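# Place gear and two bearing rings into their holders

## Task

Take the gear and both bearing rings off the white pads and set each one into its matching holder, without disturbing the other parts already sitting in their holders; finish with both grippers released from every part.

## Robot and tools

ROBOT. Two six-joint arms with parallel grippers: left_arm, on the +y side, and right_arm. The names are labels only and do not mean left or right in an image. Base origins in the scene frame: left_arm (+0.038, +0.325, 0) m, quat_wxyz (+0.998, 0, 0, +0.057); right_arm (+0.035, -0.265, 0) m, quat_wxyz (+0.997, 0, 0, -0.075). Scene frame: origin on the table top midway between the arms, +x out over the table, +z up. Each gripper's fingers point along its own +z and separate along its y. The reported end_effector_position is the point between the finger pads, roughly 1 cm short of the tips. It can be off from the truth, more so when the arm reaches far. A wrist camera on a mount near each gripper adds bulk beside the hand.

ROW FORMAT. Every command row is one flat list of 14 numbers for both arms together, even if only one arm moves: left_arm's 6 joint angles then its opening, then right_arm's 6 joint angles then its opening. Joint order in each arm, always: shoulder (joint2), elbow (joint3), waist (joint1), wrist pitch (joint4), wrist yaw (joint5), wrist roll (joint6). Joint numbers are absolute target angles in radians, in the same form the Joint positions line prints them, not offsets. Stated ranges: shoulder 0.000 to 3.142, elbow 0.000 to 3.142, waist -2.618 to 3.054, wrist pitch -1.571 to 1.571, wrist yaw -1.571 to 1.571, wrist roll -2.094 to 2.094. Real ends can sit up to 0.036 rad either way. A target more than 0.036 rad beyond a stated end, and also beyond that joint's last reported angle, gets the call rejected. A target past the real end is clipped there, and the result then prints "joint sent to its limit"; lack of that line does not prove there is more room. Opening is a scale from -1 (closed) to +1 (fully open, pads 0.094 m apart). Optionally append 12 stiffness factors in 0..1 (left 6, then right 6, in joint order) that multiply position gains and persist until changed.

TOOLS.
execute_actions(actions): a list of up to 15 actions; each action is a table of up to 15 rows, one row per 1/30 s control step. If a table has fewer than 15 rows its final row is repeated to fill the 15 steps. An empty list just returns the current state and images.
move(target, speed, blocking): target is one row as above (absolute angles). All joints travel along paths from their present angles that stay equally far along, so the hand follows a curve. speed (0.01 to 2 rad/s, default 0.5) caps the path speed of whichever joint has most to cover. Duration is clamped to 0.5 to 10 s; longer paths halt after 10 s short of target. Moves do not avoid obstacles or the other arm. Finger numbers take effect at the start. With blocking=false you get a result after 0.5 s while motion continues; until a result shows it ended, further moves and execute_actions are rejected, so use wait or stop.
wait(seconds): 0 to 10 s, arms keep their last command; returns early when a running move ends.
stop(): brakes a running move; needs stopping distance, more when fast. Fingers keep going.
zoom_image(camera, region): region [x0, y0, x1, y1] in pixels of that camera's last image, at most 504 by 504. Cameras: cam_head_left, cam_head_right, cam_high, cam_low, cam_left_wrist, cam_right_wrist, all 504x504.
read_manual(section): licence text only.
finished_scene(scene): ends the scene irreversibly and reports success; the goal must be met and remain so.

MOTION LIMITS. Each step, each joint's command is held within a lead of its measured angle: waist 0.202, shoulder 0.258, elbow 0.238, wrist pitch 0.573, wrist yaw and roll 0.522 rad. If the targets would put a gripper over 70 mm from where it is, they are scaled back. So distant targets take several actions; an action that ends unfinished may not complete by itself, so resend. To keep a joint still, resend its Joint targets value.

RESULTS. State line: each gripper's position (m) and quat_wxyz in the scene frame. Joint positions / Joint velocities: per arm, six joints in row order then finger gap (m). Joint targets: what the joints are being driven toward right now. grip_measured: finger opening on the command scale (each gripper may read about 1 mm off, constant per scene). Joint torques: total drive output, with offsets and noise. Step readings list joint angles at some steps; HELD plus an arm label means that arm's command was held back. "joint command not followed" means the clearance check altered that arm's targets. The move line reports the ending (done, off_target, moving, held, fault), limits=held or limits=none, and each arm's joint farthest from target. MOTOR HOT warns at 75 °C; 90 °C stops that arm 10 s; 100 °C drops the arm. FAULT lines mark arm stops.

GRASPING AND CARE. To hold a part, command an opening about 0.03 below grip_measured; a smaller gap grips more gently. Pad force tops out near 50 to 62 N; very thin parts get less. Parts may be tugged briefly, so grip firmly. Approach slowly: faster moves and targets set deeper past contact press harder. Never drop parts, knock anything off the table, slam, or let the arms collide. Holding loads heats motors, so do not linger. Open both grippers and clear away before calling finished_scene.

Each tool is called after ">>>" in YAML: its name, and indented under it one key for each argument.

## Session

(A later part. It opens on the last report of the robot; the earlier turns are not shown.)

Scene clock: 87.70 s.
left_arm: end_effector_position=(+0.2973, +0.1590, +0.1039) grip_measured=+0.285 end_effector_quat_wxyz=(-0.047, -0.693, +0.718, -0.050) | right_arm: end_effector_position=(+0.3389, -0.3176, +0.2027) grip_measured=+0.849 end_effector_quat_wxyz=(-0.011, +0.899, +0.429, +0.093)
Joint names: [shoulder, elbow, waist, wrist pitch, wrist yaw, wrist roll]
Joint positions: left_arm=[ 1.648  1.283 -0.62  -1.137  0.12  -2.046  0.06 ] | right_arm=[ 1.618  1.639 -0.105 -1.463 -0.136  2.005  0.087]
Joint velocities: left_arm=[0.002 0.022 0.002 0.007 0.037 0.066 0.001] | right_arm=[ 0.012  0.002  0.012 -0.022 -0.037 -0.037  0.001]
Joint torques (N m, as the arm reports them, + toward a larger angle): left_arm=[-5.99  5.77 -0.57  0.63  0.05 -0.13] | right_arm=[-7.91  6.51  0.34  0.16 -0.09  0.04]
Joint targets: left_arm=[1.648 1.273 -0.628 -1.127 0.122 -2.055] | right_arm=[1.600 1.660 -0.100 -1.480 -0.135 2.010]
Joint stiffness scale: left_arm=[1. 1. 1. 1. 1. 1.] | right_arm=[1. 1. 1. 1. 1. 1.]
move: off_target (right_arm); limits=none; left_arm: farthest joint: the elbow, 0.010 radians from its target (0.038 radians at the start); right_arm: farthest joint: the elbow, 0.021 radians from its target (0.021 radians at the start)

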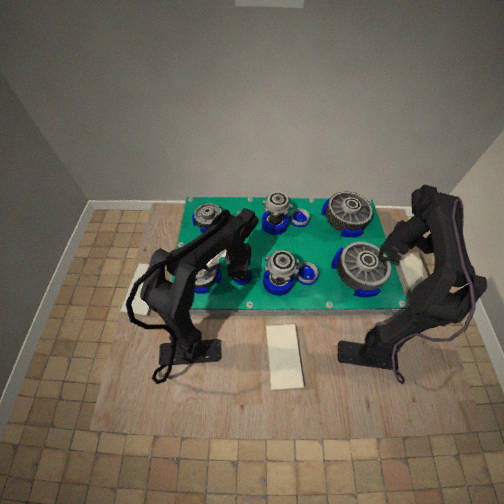

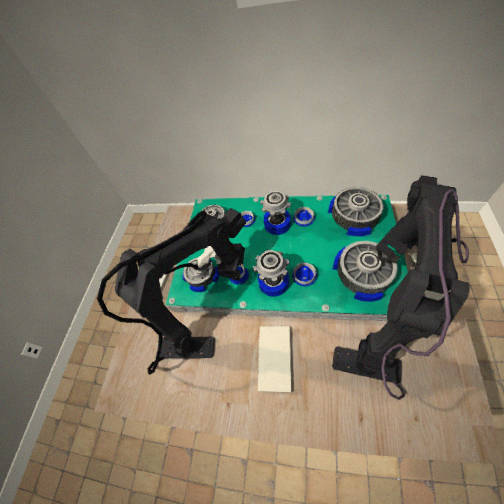

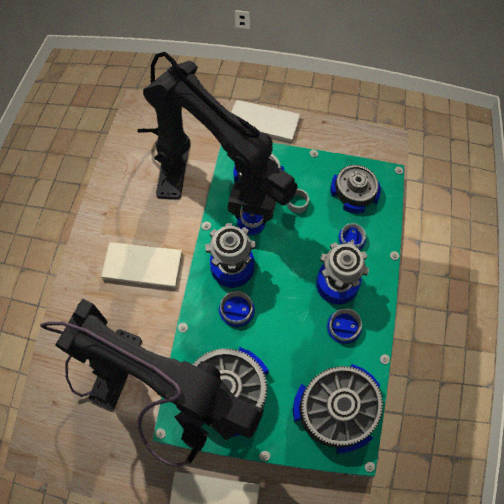

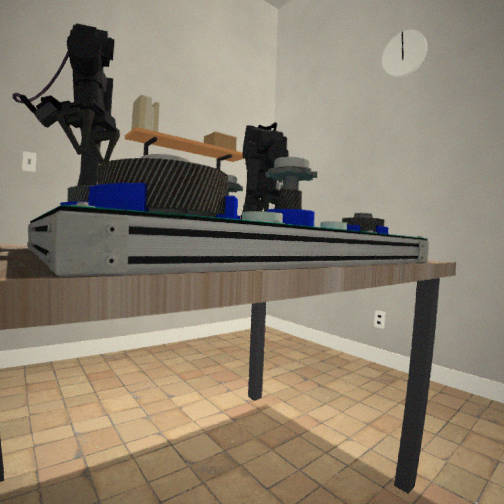

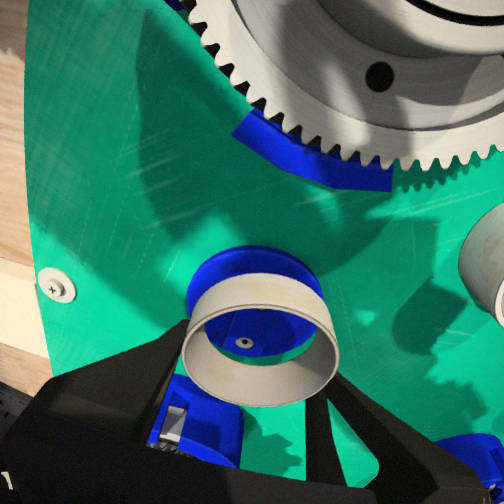

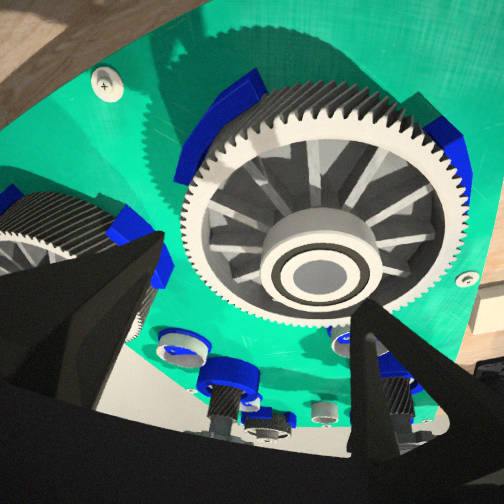

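>>> execute_actions:
  actions:
    - [[1.648,1.269,-0.628,-1.123,0.122,-2.055,0.235,1.60,1.66,-0.10,-1.48,-0.135,2.01,0.85],[1.648,1.265,-0.628,-1.119,0.122,-2.055,0.235,1.60,1.66,-0.10,-1.48,-0.135,2.01,0.85],[1.648,1.261,-0.628,-1.114,0.122,-2.055,0.235,1.60,1.66,-0.10,-1.48,-0.135,2.01,0.85],[1.648,1.257,-0.628,-1.110,0.122,-2.055,0.235,1.60,1.66,-0.10,-1.48,-0.135,2.01,0.85],[1.648,1.253,-0.628,-1.105,0.122,-2.055,0.235,1.60,1.66,-0.10,-1.48,-0.135,2.01,0.85],[1.648,1.249,-0.628,-1.101,0.122,-2.055,0.235,1.60,1.66,-0.10,-1.48,-0.135,2.01,0.85],[1.648,1.245,-0.628,-1.096,0.122,-2.055,0.235,1.60,1.66,-0.10,-1.48,-0.135,2.01,0.85],[1.648,1.241,-0.628,-1.092,0.122,-2.055,0.235,1.60,1.66,-0.10,-1.48,-0.135,2.01,0.85],[1.648,1.237,-0.628,-1.087,0.122,-2.055,0.235,1.60,1.66,-0.10,-1.48,-0.135,2.01,0.85],[1.648,1.233,-0.628,-1.083,0.122,-2.055,0.235,1.60,1.66,-0.10,-1.48,-0.135,2.01,0.85],[1.648,1.229,-0.628,-1.078,0.122,-2.055,0.235,1.60,1.66,-0.10,-1.48,-0.135,2.01,0.85],[1.648,1.225,-0.628,-1.074,0.122,-2.055,0.235,1.60,1.66,-0.10,-1.48,-0.135,2.01,0.85],[1.648,1.221,-0.628,-1.07,0.122,-2.055,0.235,1.60,1.66,-0.10,-1.48,-0.135,2.01,0.85],[1.648,1.217,-0.628,-1.066,0.122,-2.055,0.235,1.60,1.66,-0.10,-1.48,-0.135,2.01,0.85],[1.648,1.213,-0.628,-1.062,0.122,-2.055,0.235,1.60,1.66,-0.10,-1.48,-0.135,2.01,0.85]]

>>> execute_actions:
  actions: []

Scene clock: 90.30 s.
left_arm: end_effector_position=(+0.2986, +0.1574, +0.0950) grip_measured=+0.285 end_effector_quat_wxyz=(-0.047, -0.693, +0.718, -0.057) | right_arm: end_effector_position=(+0.3389, -0.3176, +0.2027) grip_measured=+0.849 end_effector_quat_wxyz=(-0.011, +0.899, +0.429, +0.093)
Joint names: [shoulder, elbow, waist, wrist pitch, wrist yaw, wrist roll]
Joint positions: left_arm=[ 1.648  1.246 -0.62  -1.087  0.124 -2.046  0.06 ] | right_arm=[ 1.618  1.639 -0.105 -1.463 -0.136  2.005  0.087]
Joint velocities: left_arm=[-0.017 -0.076 -0.017  0.095  0.11  -0.051 -0.   ] | right_arm=[-0.002 -0.002  0.017 -0.051  0.022  0.007  0.001]
Joint torques (N m, as the arm reports them, + toward a larger angle): left_arm=[-6.07  4.   -0.59  0.56 -0.07 -0.11] | right_arm=[-7.96  6.45  0.41  0.16 -0.08  0.04]
Joint targets: left_arm=[1.648 1.213 -0.628 -1.062 0.122 -2.055] | right_arm=[1.600 1.660 -0.100 -1.480 -0.135 2.010]
Joint stiffness scale: left_arm=[1. 1. 1. 1. 1. 1.] | right_arm=[1. 1. 1. 1. 1. 1.]
Step readings (joint positions):
0: left_arm=[1.648 1.283 -0.620 -1.137 0.120 -2.046] | right_arm=[1.618 1.639 -0.105 -1.463 -0.136 2.005]
1: left_arm=[1.648 1.283 -0.620 -1.136 0.120 -2.046] | right_arm=[1.618 1.639 -0.105 -1.463 -0.136 2.005]
2: left_arm=[1.648 1.283 -0.620 -1.135 0.120 -2.046] | right_arm=[1.618 1.639 -0.105 -1.463 -0.136 2.005]
4: left_arm=[1.648 1.281 -0.620 -1.130 0.120 -2.046] | right_arm=[1.618 1.639 -0.105 -1.463 -0.136 2.005]
8: left_arm=[1.648 1.261 -0.620 -1.115 0.120 -2.046] | right_arm=[1.618 1.639 -0.105 -1.463 -0.136 2.005]
15: Joint positions above

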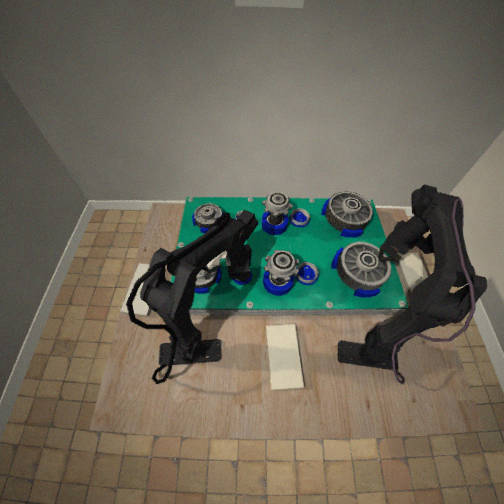

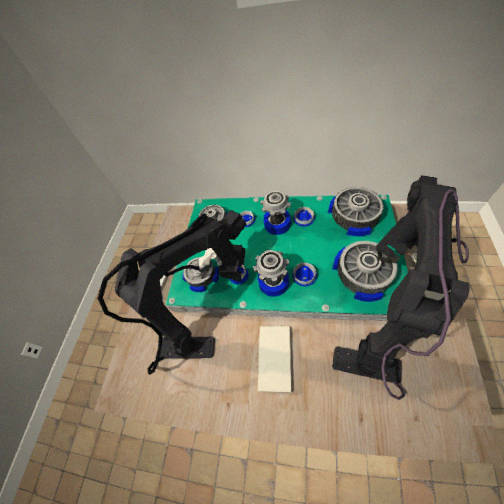

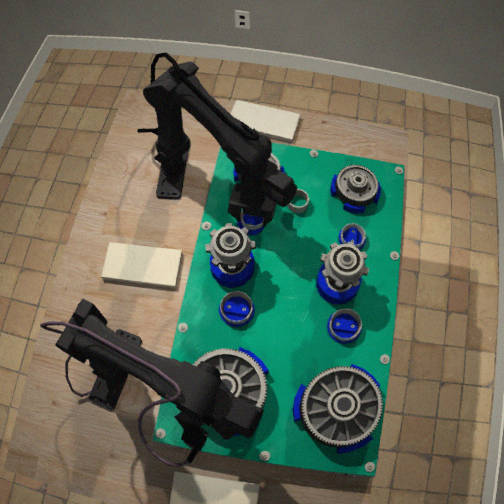

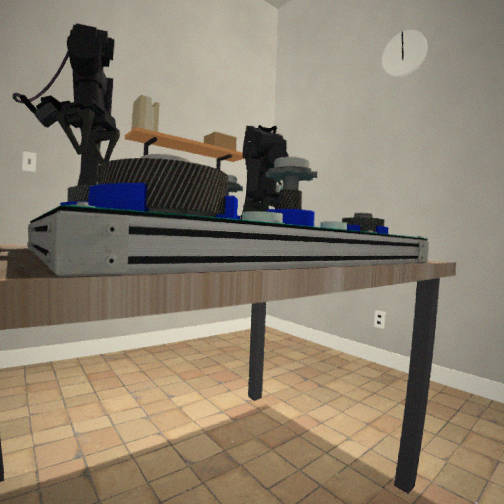

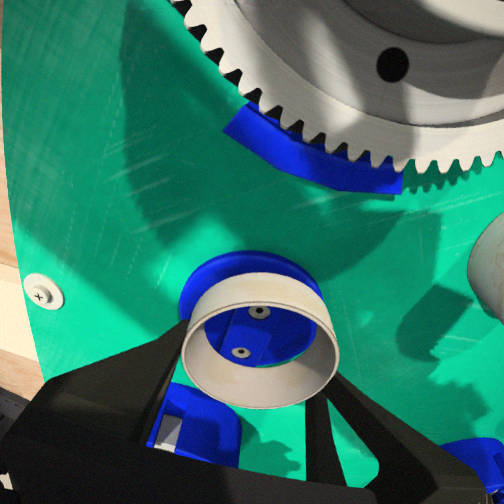

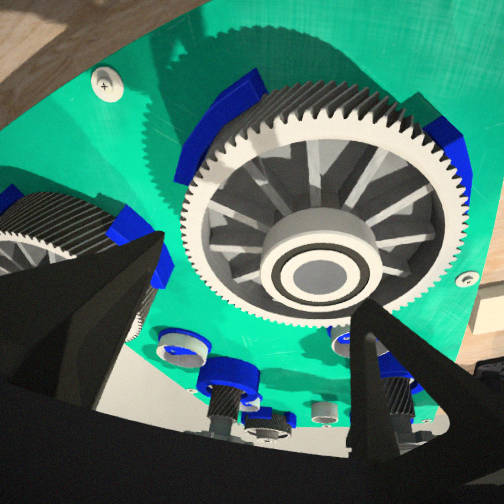

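Scene clock: 90.30 s.
left_arm: end_effector_position=(+0.2986, +0.1574, +0.0950) grip_measured=+0.285 end_effector_quat_wxyz=(-0.047, -0.693, +0.718, -0.057) | right_arm: end_effector_position=(+0.3389, -0.3176, +0.2027) grip_measured=+0.849 end_effector_quat_wxyz=(-0.011, +0.899, +0.429, +0.093)
Joint names: [shoulder, elbow, waist, wrist pitch, wrist yaw, wrist roll]
Joint positions: left_arm=[ 1.648  1.246 -0.62  -1.087  0.124 -2.046  0.06 ] | right_arm=[ 1.618  1.639 -0.105 -1.463 -0.136  2.005  0.087]
Joint velocities: left_arm=[-0.017 -0.076 -0.017  0.095  0.11  -0.051 -0.   ] | right_arm=[-0.002 -0.002  0.017 -0.051  0.022  0.007  0.001]
Joint torques (N m, as the arm reports them, + toward a larger angle): left_arm=[-6.07  4.   -0.59  0.56 -0.07 -0.11] | right_arm=[-7.96  6.45  0.41  0.16 -0.08  0.04]
Joint targets: left_arm=[1.648 1.213 -0.628 -1.062 0.122 -2.055] | right_arm=[1.600 1.660 -0.100 -1.480 -0.135 2.010]
Joint stiffness scale: left_arm=[1. 1. 1. 1. 1. 1.] | right_arm=[1. 1. 1. 1. 1. 1.]

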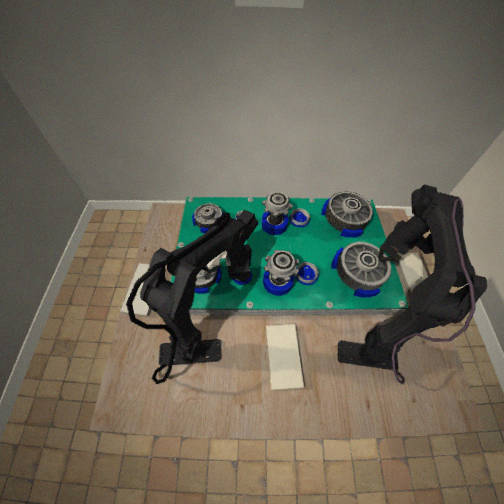

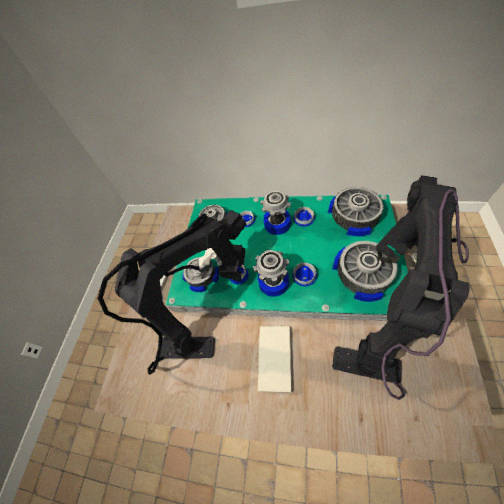

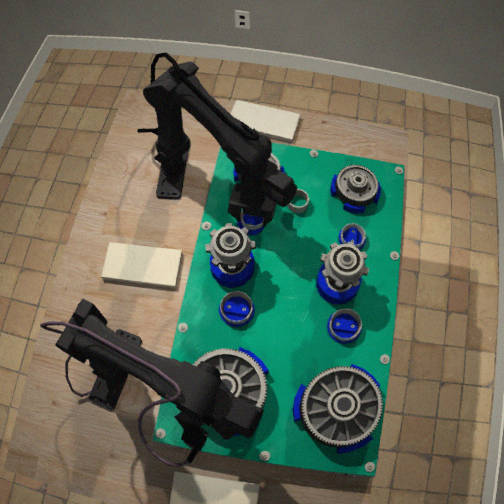

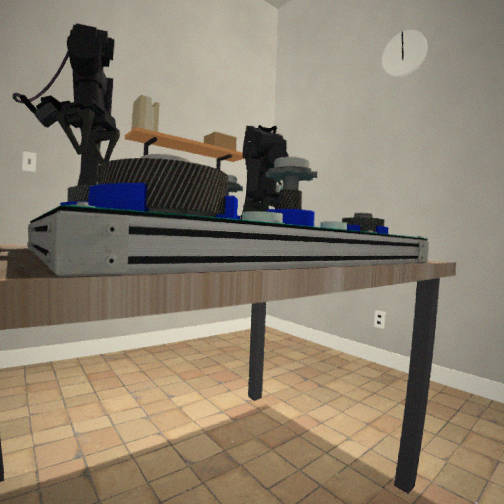

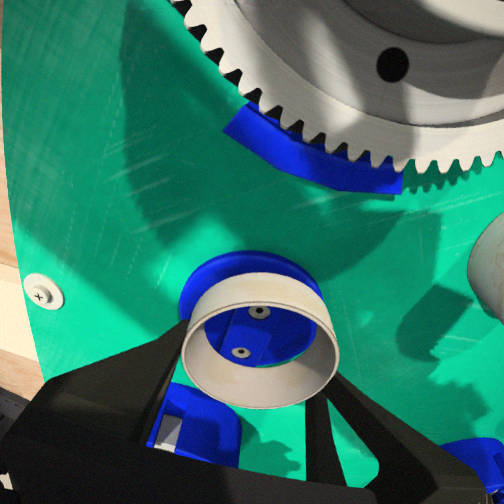

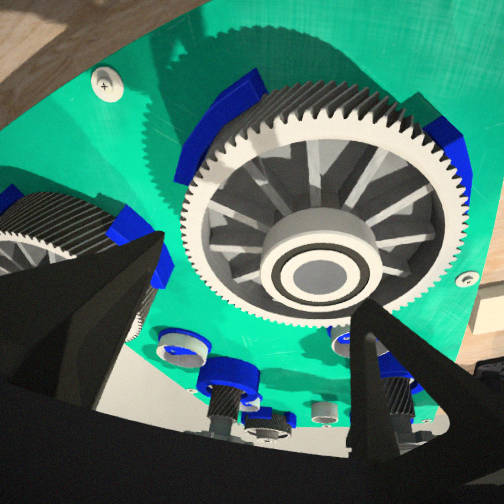

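>>> wait:
  seconds: 0

>>> zoom_image:
  camera: "cam_left_wrist"
  region: [160, 240, 360, 420]

Scene clock: 90.47 s.
left_arm: end_effector_position=(+0.2993, +0.1558, +0.0948) grip_measured=+0.285 end_effector_quat_wxyz=(-0.049, -0.692, +0.717, -0.061) | right_arm: end_effector_position=(+0.3389, -0.3176, +0.2027) grip_measured=+0.849 end_effector_quat_wxyz=(-0.011, +0.899, +0.429, +0.093)
Joint names: [shoulder, elbow, waist, wrist pitch, wrist yaw, wrist roll]
Joint positions: left_arm=[ 1.648  1.244 -0.62  -1.079  0.129 -2.046  0.06 ] | right_arm=[ 1.618  1.639 -0.105 -1.463 -0.136  2.005  0.087]
Joint velocities: left_arm=[-0.007 -0.007 -0.012  0.066 -0.066 -0.037  0.   ] | right_arm=[ 0.002 -0.002 -0.002  0.066 -0.007 -0.022 -0.001]
Joint torques (N m, as the arm reports them, + toward a larger angle): left_arm=[-6.08  3.8  -0.6   0.77 -0.05 -0.12] | right_arm=[-7.96  6.43  0.42  0.15 -0.08  0.04]
Joint targets: left_arm=[1.648 1.213 -0.628 -1.062 0.122 -2.055] | right_arm=[1.600 1.660 -0.100 -1.480 -0.135 2.010]
Joint stiffness scale: left_arm=[1. 1. 1. 1. 1. 1.] | right_arm=[1. 1. 1. 1. 1. 1.]

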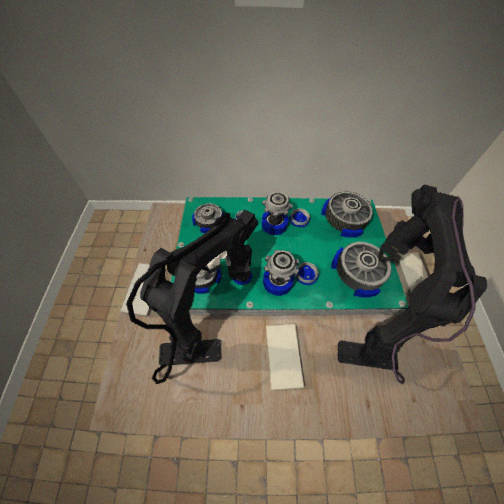

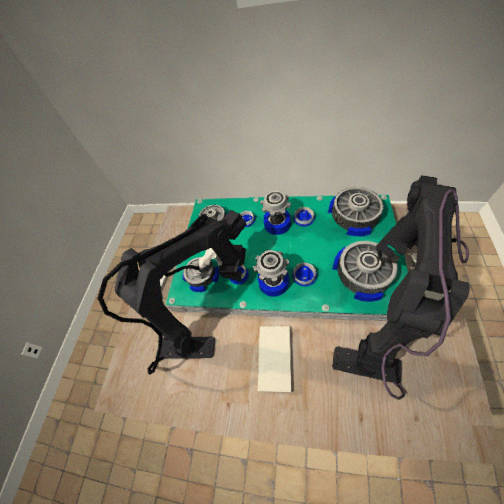

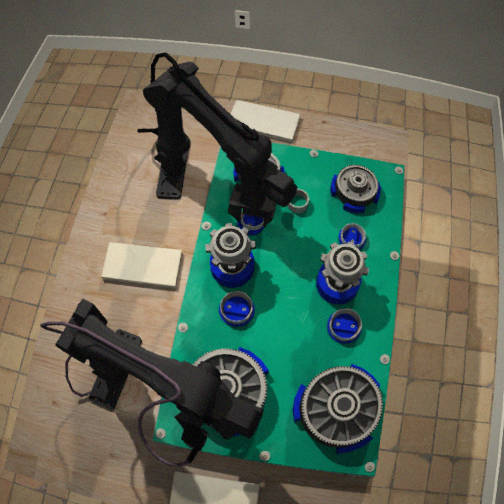

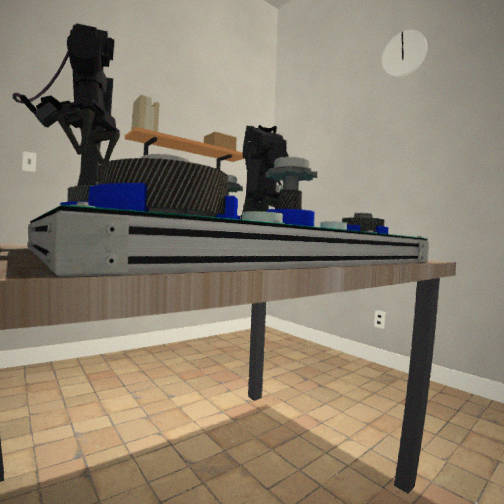

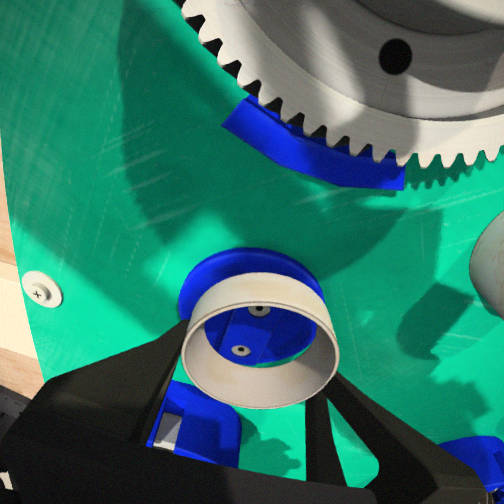

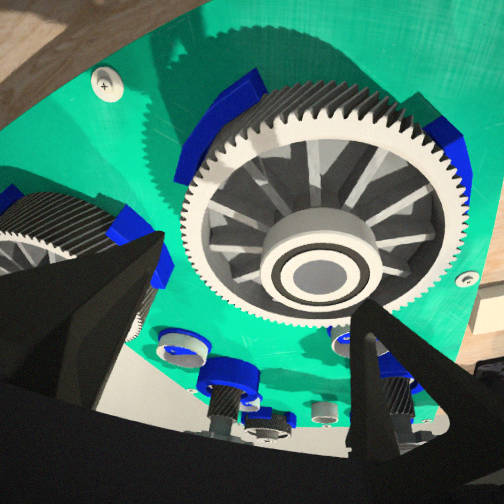

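Region (160, 240, 360, 420) of cam_left_wrist's 504x504 image, scaled by 2.520, with more detail than that image has; it fills the top 454 rows of this view, and the rest is white.

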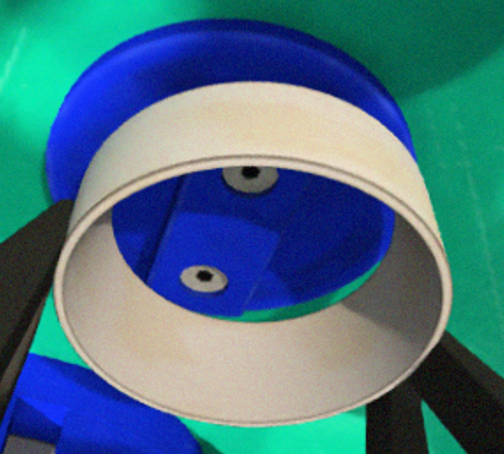

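>>> execute_actions:
  actions: []

Scene clock: 91.47 s.
left_arm: end_effector_position=(+0.2993, +0.1558, +0.0948) grip_measured=+0.285 end_effector_quat_wxyz=(-0.049, -0.692, +0.717, -0.061) | right_arm: end_effector_position=(+0.3389, -0.3176, +0.2027) grip_measured=+0.849 end_effector_quat_wxyz=(-0.011, +0.899, +0.429, +0.093)
Joint names: [shoulder, elbow, waist, wrist pitch, wrist yaw, wrist roll]
Joint positions: left_arm=[ 1.648  1.244 -0.62  -1.079  0.129 -2.046  0.06 ] | right_arm=[ 1.618  1.639 -0.105 -1.463 -0.136  2.005  0.087]
Joint velocities: left_arm=[ 0.017 -0.027 -0.007 -0.007 -0.051  0.022  0.001] | right_arm=[-0.007 -0.022 -0.012 -0.022  0.037 -0.037  0.   ]
Joint torques (N m, as the arm reports them, + toward a larger angle): left_arm=[-6.07  3.81 -0.65  0.76 -0.03 -0.14] | right_arm=[-7.94  6.46  0.4   0.15 -0.08  0.05]
Joint targets: left_arm=[1.648 1.213 -0.628 -1.062 0.122 -2.055] | right_arm=[1.600 1.660 -0.100 -1.480 -0.135 2.010]
Joint stiffness scale: left_arm=[1. 1. 1. 1. 1. 1.] | right_arm=[1. 1. 1. 1. 1. 1.]

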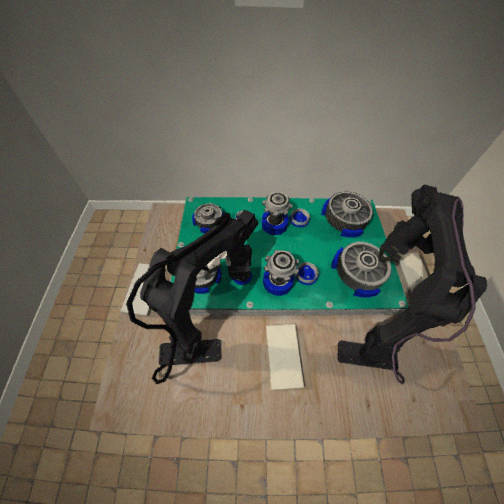

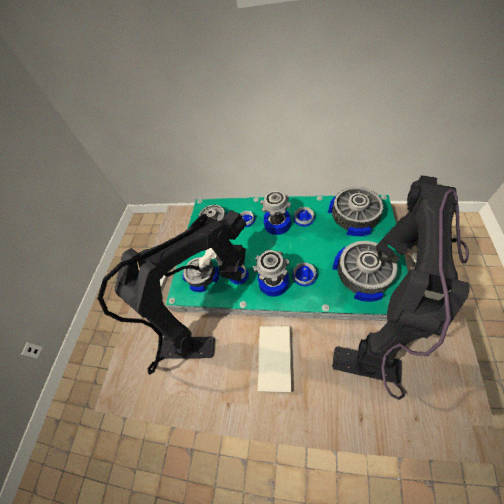

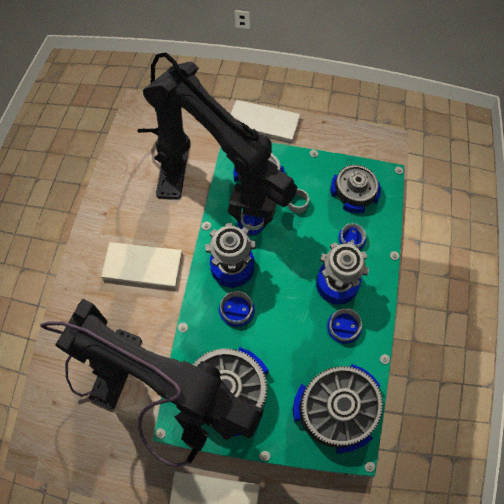

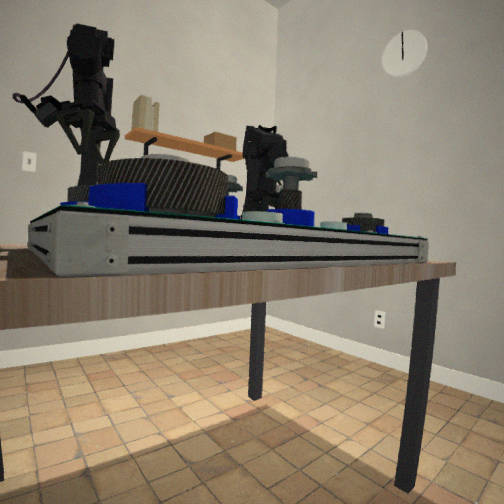

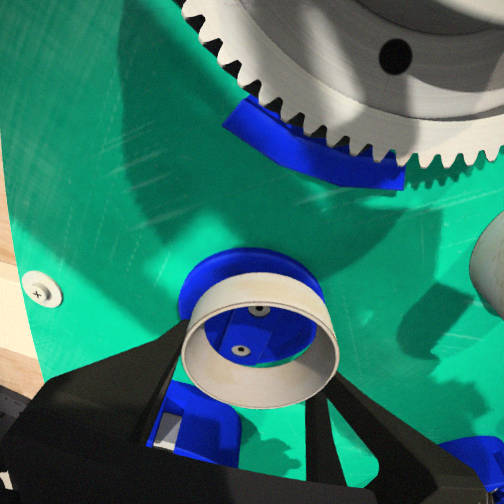

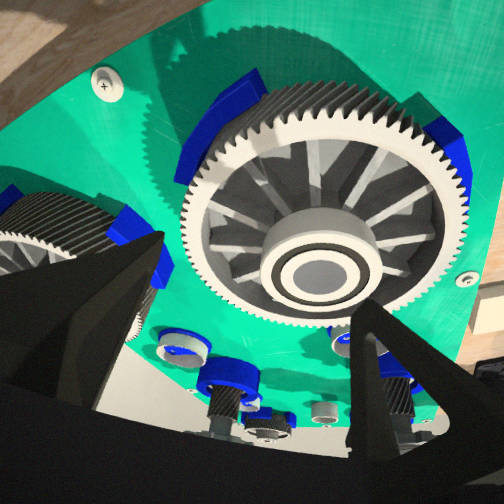

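>>> execute_actions:
  actions:
    - [[1.635,1.235,-0.628,-1.075,0.122,-2.055,0.235,1.60,1.66,-0.10,-1.48,-0.135,2.01,0.85],[1.635,1.235,-0.628,-1.075,0.122,-2.055,0.235,1.60,1.66,-0.10,-1.48,-0.135,2.01,0.85],[1.625,1.25,-0.625,-1.08,0.122,-2.055,0.235,1.60,1.66,-0.10,-1.48,-0.135,2.01,0.85],[1.625,1.25,-0.625,-1.08,0.122,-2.055,0.235,1.60,1.66,-0.10,-1.48,-0.135,2.01,0.85],[1.615,1.25,-0.625,-1.08,0.122,-2.055,0.235,1.60,1.66,-0.10,-1.48,-0.135,2.01,0.85],[1.615,1.25,-0.625,-1.08,0.122,-2.055,0.235,1.60,1.66,-0.10,-1.48,-0.135,2.01,0.85],[1.60,1.25,-0.625,-1.08,0.122,-2.055,0.235,1.60,1.66,-0.10,-1.48,-0.135,2.01,0.85]]
    - [[1.60,1.25,-0.62,-1.095,0.122,-2.055,0.235,1.60,1.66,-0.10,-1.48,-0.135,2.01,0.85],[1.60,1.25,-0.62,-1.095,0.122,-2.055,0.235,1.60,1.66,-0.10,-1.48,-0.135,2.01,0.85],[1.60,1.25,-0.615,-1.105,0.122,-2.055,0.235,1.60,1.66,-0.10,-1.48,-0.135,2.01,0.85],[1.60,1.25,-0.615,-1.105,0.122,-2.055,0.235,1.60,1.66,-0.10,-1.48,-0.135,2.01,0.85],[1.60,1.25,-0.610,-1.115,0.122,-2.055,0.235,1.60,1.66,-0.10,-1.48,-0.135,2.01,0.85],[1.60,1.25,-0.606,-1.122,0.122,-2.055,0.235,1.60,1.66,-0.10,-1.48,-0.135,2.01,0.85]]

>>> zoom_image:
  camera: "cam_left_wrist"
  region: [150, 220, 370, 430]

Scene clock: 94.17 s.
left_arm: end_effector_position=(+0.2964, +0.1591, +0.1001) grip_measured=+0.285 end_effector_quat_wxyz=(-0.049, -0.694, +0.716, -0.061) | right_arm: end_effector_position=(+0.3389, -0.3176, +0.2027) grip_measured=+0.849 end_effector_quat_wxyz=(-0.011, +0.899, +0.429, +0.093)
Joint names: [shoulder, elbow, waist, wrist pitch, wrist yaw, wrist roll]
Joint positions: left_arm=[ 1.628  1.244 -0.615 -1.098  0.13  -2.046  0.06 ] | right_arm=[ 1.618  1.639 -0.105 -1.463 -0.136  2.005  0.087]
Joint velocities: left_arm=[ 0.007 -0.017 -0.002 -0.051  0.007  0.007 -0.   ] | right_arm=[-0.007 -0.007  0.012 -0.081 -0.007 -0.022  0.001]
Joint torques (N m, as the arm reports them, + toward a larger angle): left_arm=[-8.06  7.13  0.67  0.26 -0.02 -0.11] | right_arm=[-7.96  6.43  0.42  0.15 -0.1   0.03]
Joint targets: left_arm=[1.600 1.250 -0.606 -1.122 0.122 -2.055] | right_arm=[1.600 1.660 -0.100 -1.480 -0.135 2.010]
Joint stiffness scale: left_arm=[1. 1. 1. 1. 1. 1.] | right_arm=[1. 1. 1. 1. 1. 1.]
Step readings (joint positions; steps 1 to 15: 1st action; 16 to 30: 2nd action):
0: left_arm=[1.648 1.244 -0.620 -1.079 0.129 -2.046] | right_arm=[1.618 1.639 -0.105 -1.463 -0.136 2.005]
1: left_arm=[1.648 1.244 -0.620 -1.079 0.129 -2.046] | right_arm=[1.618 1.639 -0.105 -1.463 -0.136 2.005]
2: left_arm=[1.648 1.244 -0.620 -1.079 0.129 -2.046] | right_arm=[1.618 1.639 -0.105 -1.463 -0.136 2.005]
4: left_arm=[1.645 1.244 -0.620 -1.079 0.130 -2.046] | right_arm=[1.618 1.639 -0.105 -1.463 -0.136 2.005]
8: left_arm=[1.640 1.244 -0.620 -1.079 0.130 -2.046] | right_arm=[1.618 1.639 -0.105 -1.463 -0.136 2.005]
15: left_arm=[1.628 1.244 -0.620 -1.079 0.130 -2.046] | right_arm=[1.618 1.639 -0.105 -1.463 -0.136 2.005]
16: left_arm=[1.628 1.244 -0.620 -1.079 0.130 -2.046] | right_arm=[1.618 1.639 -0.105 -1.463 -0.136 2.005]
17: left_arm=[1.628 1.244 -0.620 -1.079 0.130 -2.046] | right_arm=[1.618 1.639 -0.105 -1.463 -0.136 2.005]
19: left_arm=[1.628 1.244 -0.620 -1.080 0.130 -2.046] | right_arm=[1.618 1.639 -0.105 -1.463 -0.136 2.005]
23: left_arm=[1.628 1.244 -0.618 -1.090 0.130 -2.046] | right_arm=[1.618 1.639 -0.105 -1.463 -0.136 2.005]
30: Joint positions above

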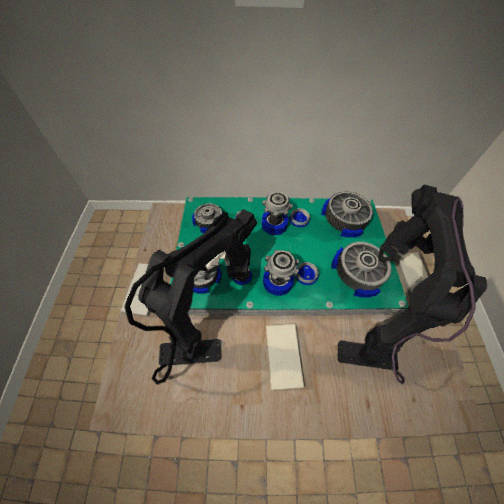

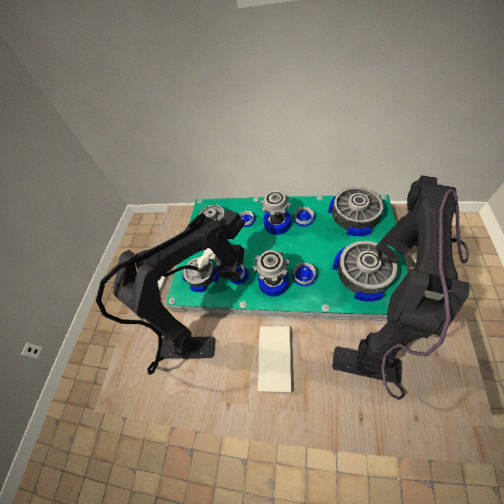

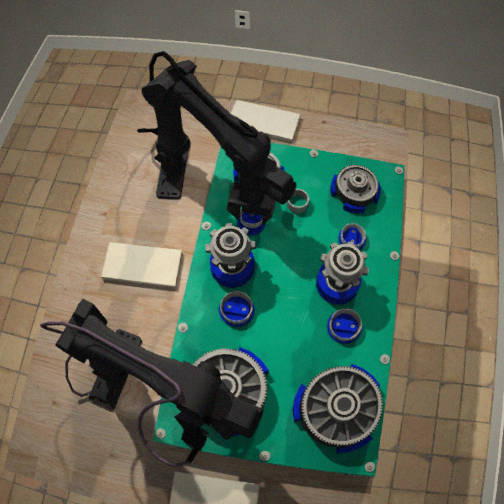

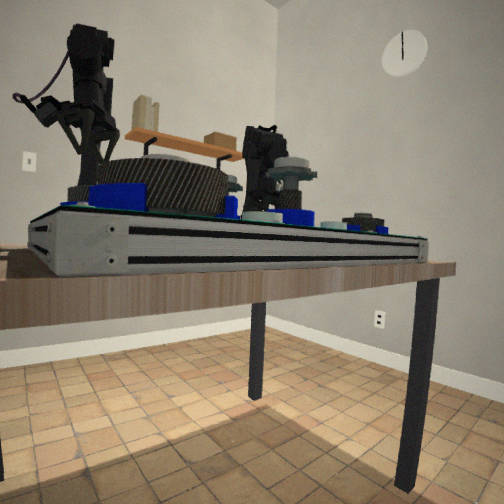

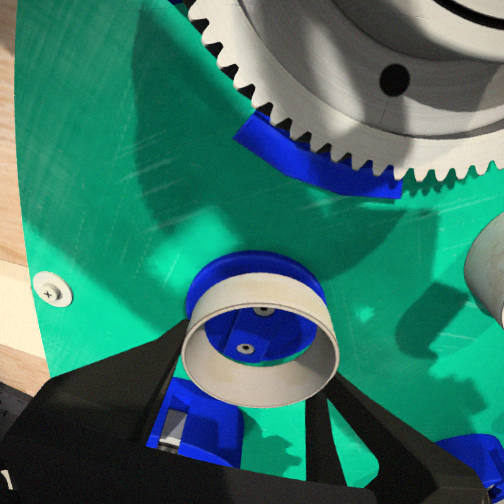

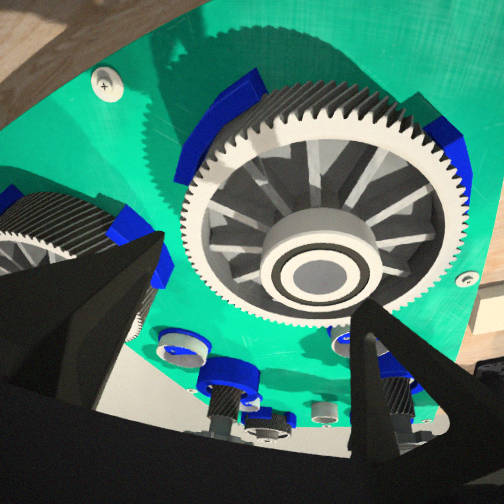

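Region (150, 220, 370, 430) of cam_left_wrist's 504x504 image, scaled by 2.291, with more detail than that image has; it fills the top 481 rows of this view, and the rest is white.

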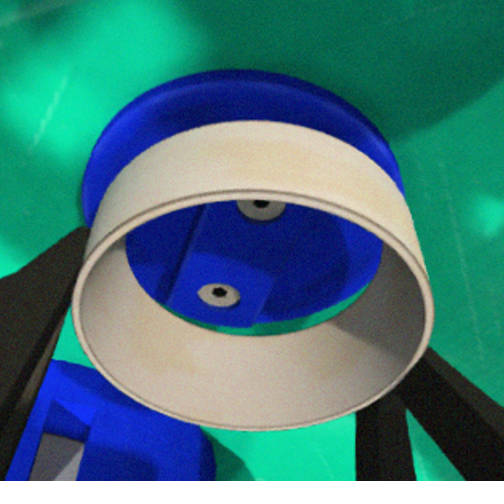

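>>> zoom_image:
  camera: "cam_high"
  region: [200, 180, 380, 350]

Region (200, 180, 380, 350) of cam_high's 504x504 image, scaled by 2.800, with more detail than that image has.

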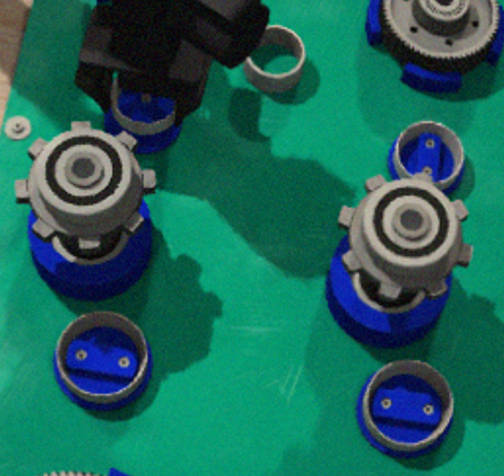

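>>> execute_actions:
  actions: []

>>> zoom_image:
  camera: "cam_high"
  region: [220, 190, 290, 250]

>>> zoom_image:
  camera: "cam_high"
  region: [320, 205, 390, 265]

>>> zoom_image:
  camera: "cam_head_left"
  region: [215, 250, 275, 300]

Scene clock: 98.73 s.
left_arm: end_effector_position=(+0.2961, +0.1593, +0.1000) grip_measured=+0.285 end_effector_quat_wxyz=(-0.049, -0.694, +0.716, -0.061) | right_arm: end_effector_position=(+0.3389, -0.3176, +0.2027) grip_measured=+0.849 end_effector_quat_wxyz=(-0.011, +0.899, +0.429, +0.093)
Joint names: [shoulder, elbow, waist, wrist pitch, wrist yaw, wrist roll]
Joint positions: left_arm=[ 1.628  1.244 -0.615 -1.099  0.13  -2.046  0.06 ] | right_arm=[ 1.618  1.639 -0.105 -1.463 -0.136  2.005  0.087]
Joint velocities: left_arm=[-0.002  0.002 -0.002  0.007  0.007 -0.022  0.001] | right_arm=[ 0.002 -0.007 -0.007 -0.007  0.022  0.007 -0.   ]
Joint torques (N m, as the arm reports them, + toward a larger angle): left_arm=[-7.99  7.16  0.77  0.27 -0.02 -0.11] | right_arm=[-7.97  6.44  0.42  0.16 -0.08  0.04]
Joint targets: left_arm=[1.600 1.250 -0.606 -1.122 0.122 -2.055] | right_arm=[1.600 1.660 -0.100 -1.480 -0.135 2.010]
Joint stiffness scale: left_arm=[1. 1. 1. 1. 1. 1.] | right_arm=[1. 1. 1. 1. 1. 1.]

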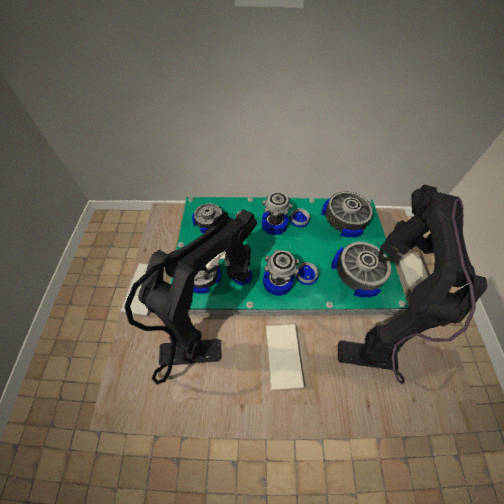

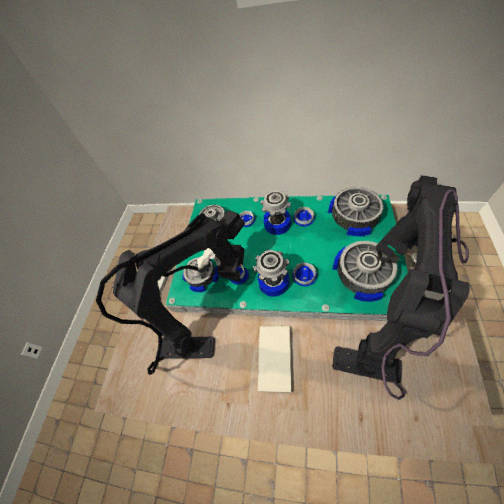

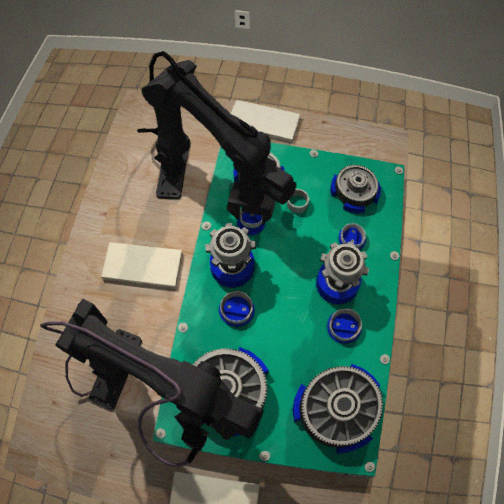

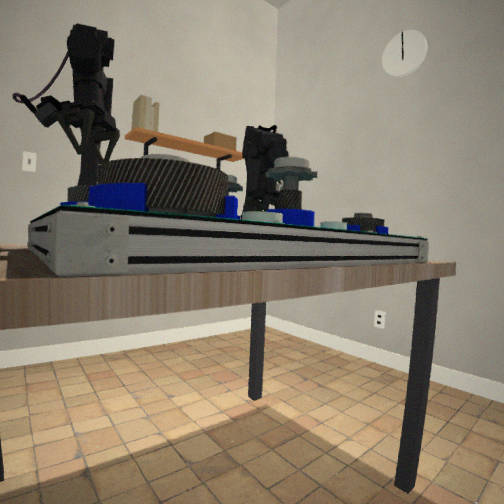

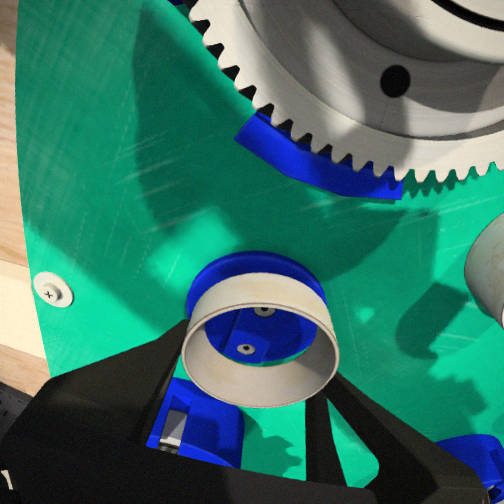

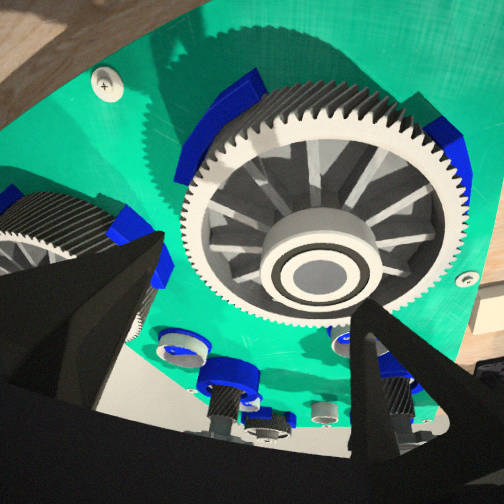

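Region (220, 190, 290, 250) of cam_high's 504x504 image, scaled by 7.200, with more detail than that image has; it fills the top 432 rows of this view, and the rest is white.

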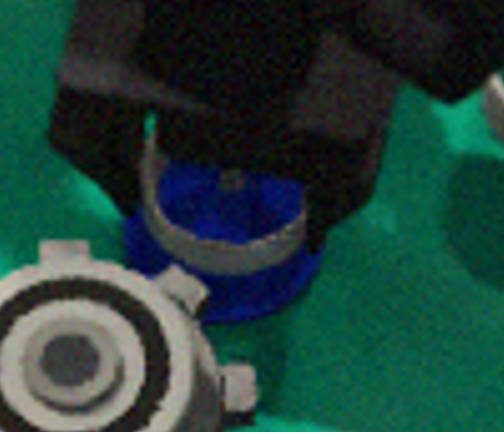

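Region (320, 205, 390, 265) of cam_high's 504x504 image, scaled by 7.200, with more detail than that image has; it fills the top 432 rows of this view, and the rest is white.

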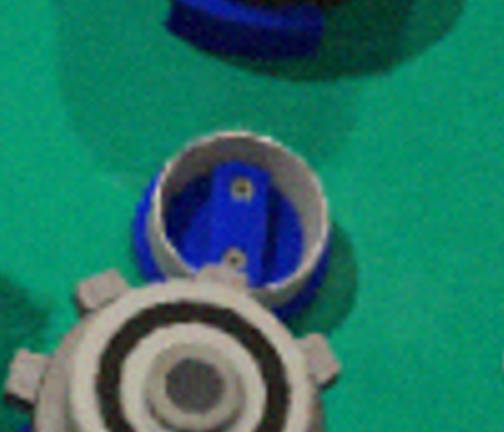

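Region (215, 250, 275, 300) of cam_head_left's 504x504 image, scaled by 8.400, with more detail than that image has.

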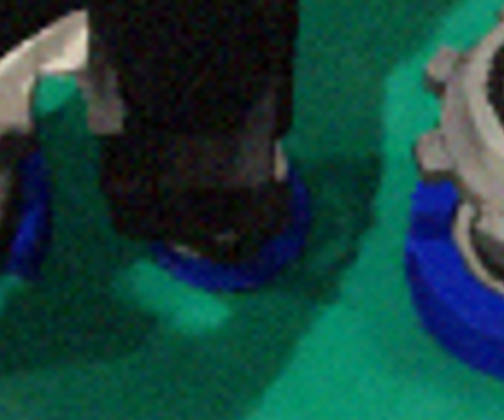

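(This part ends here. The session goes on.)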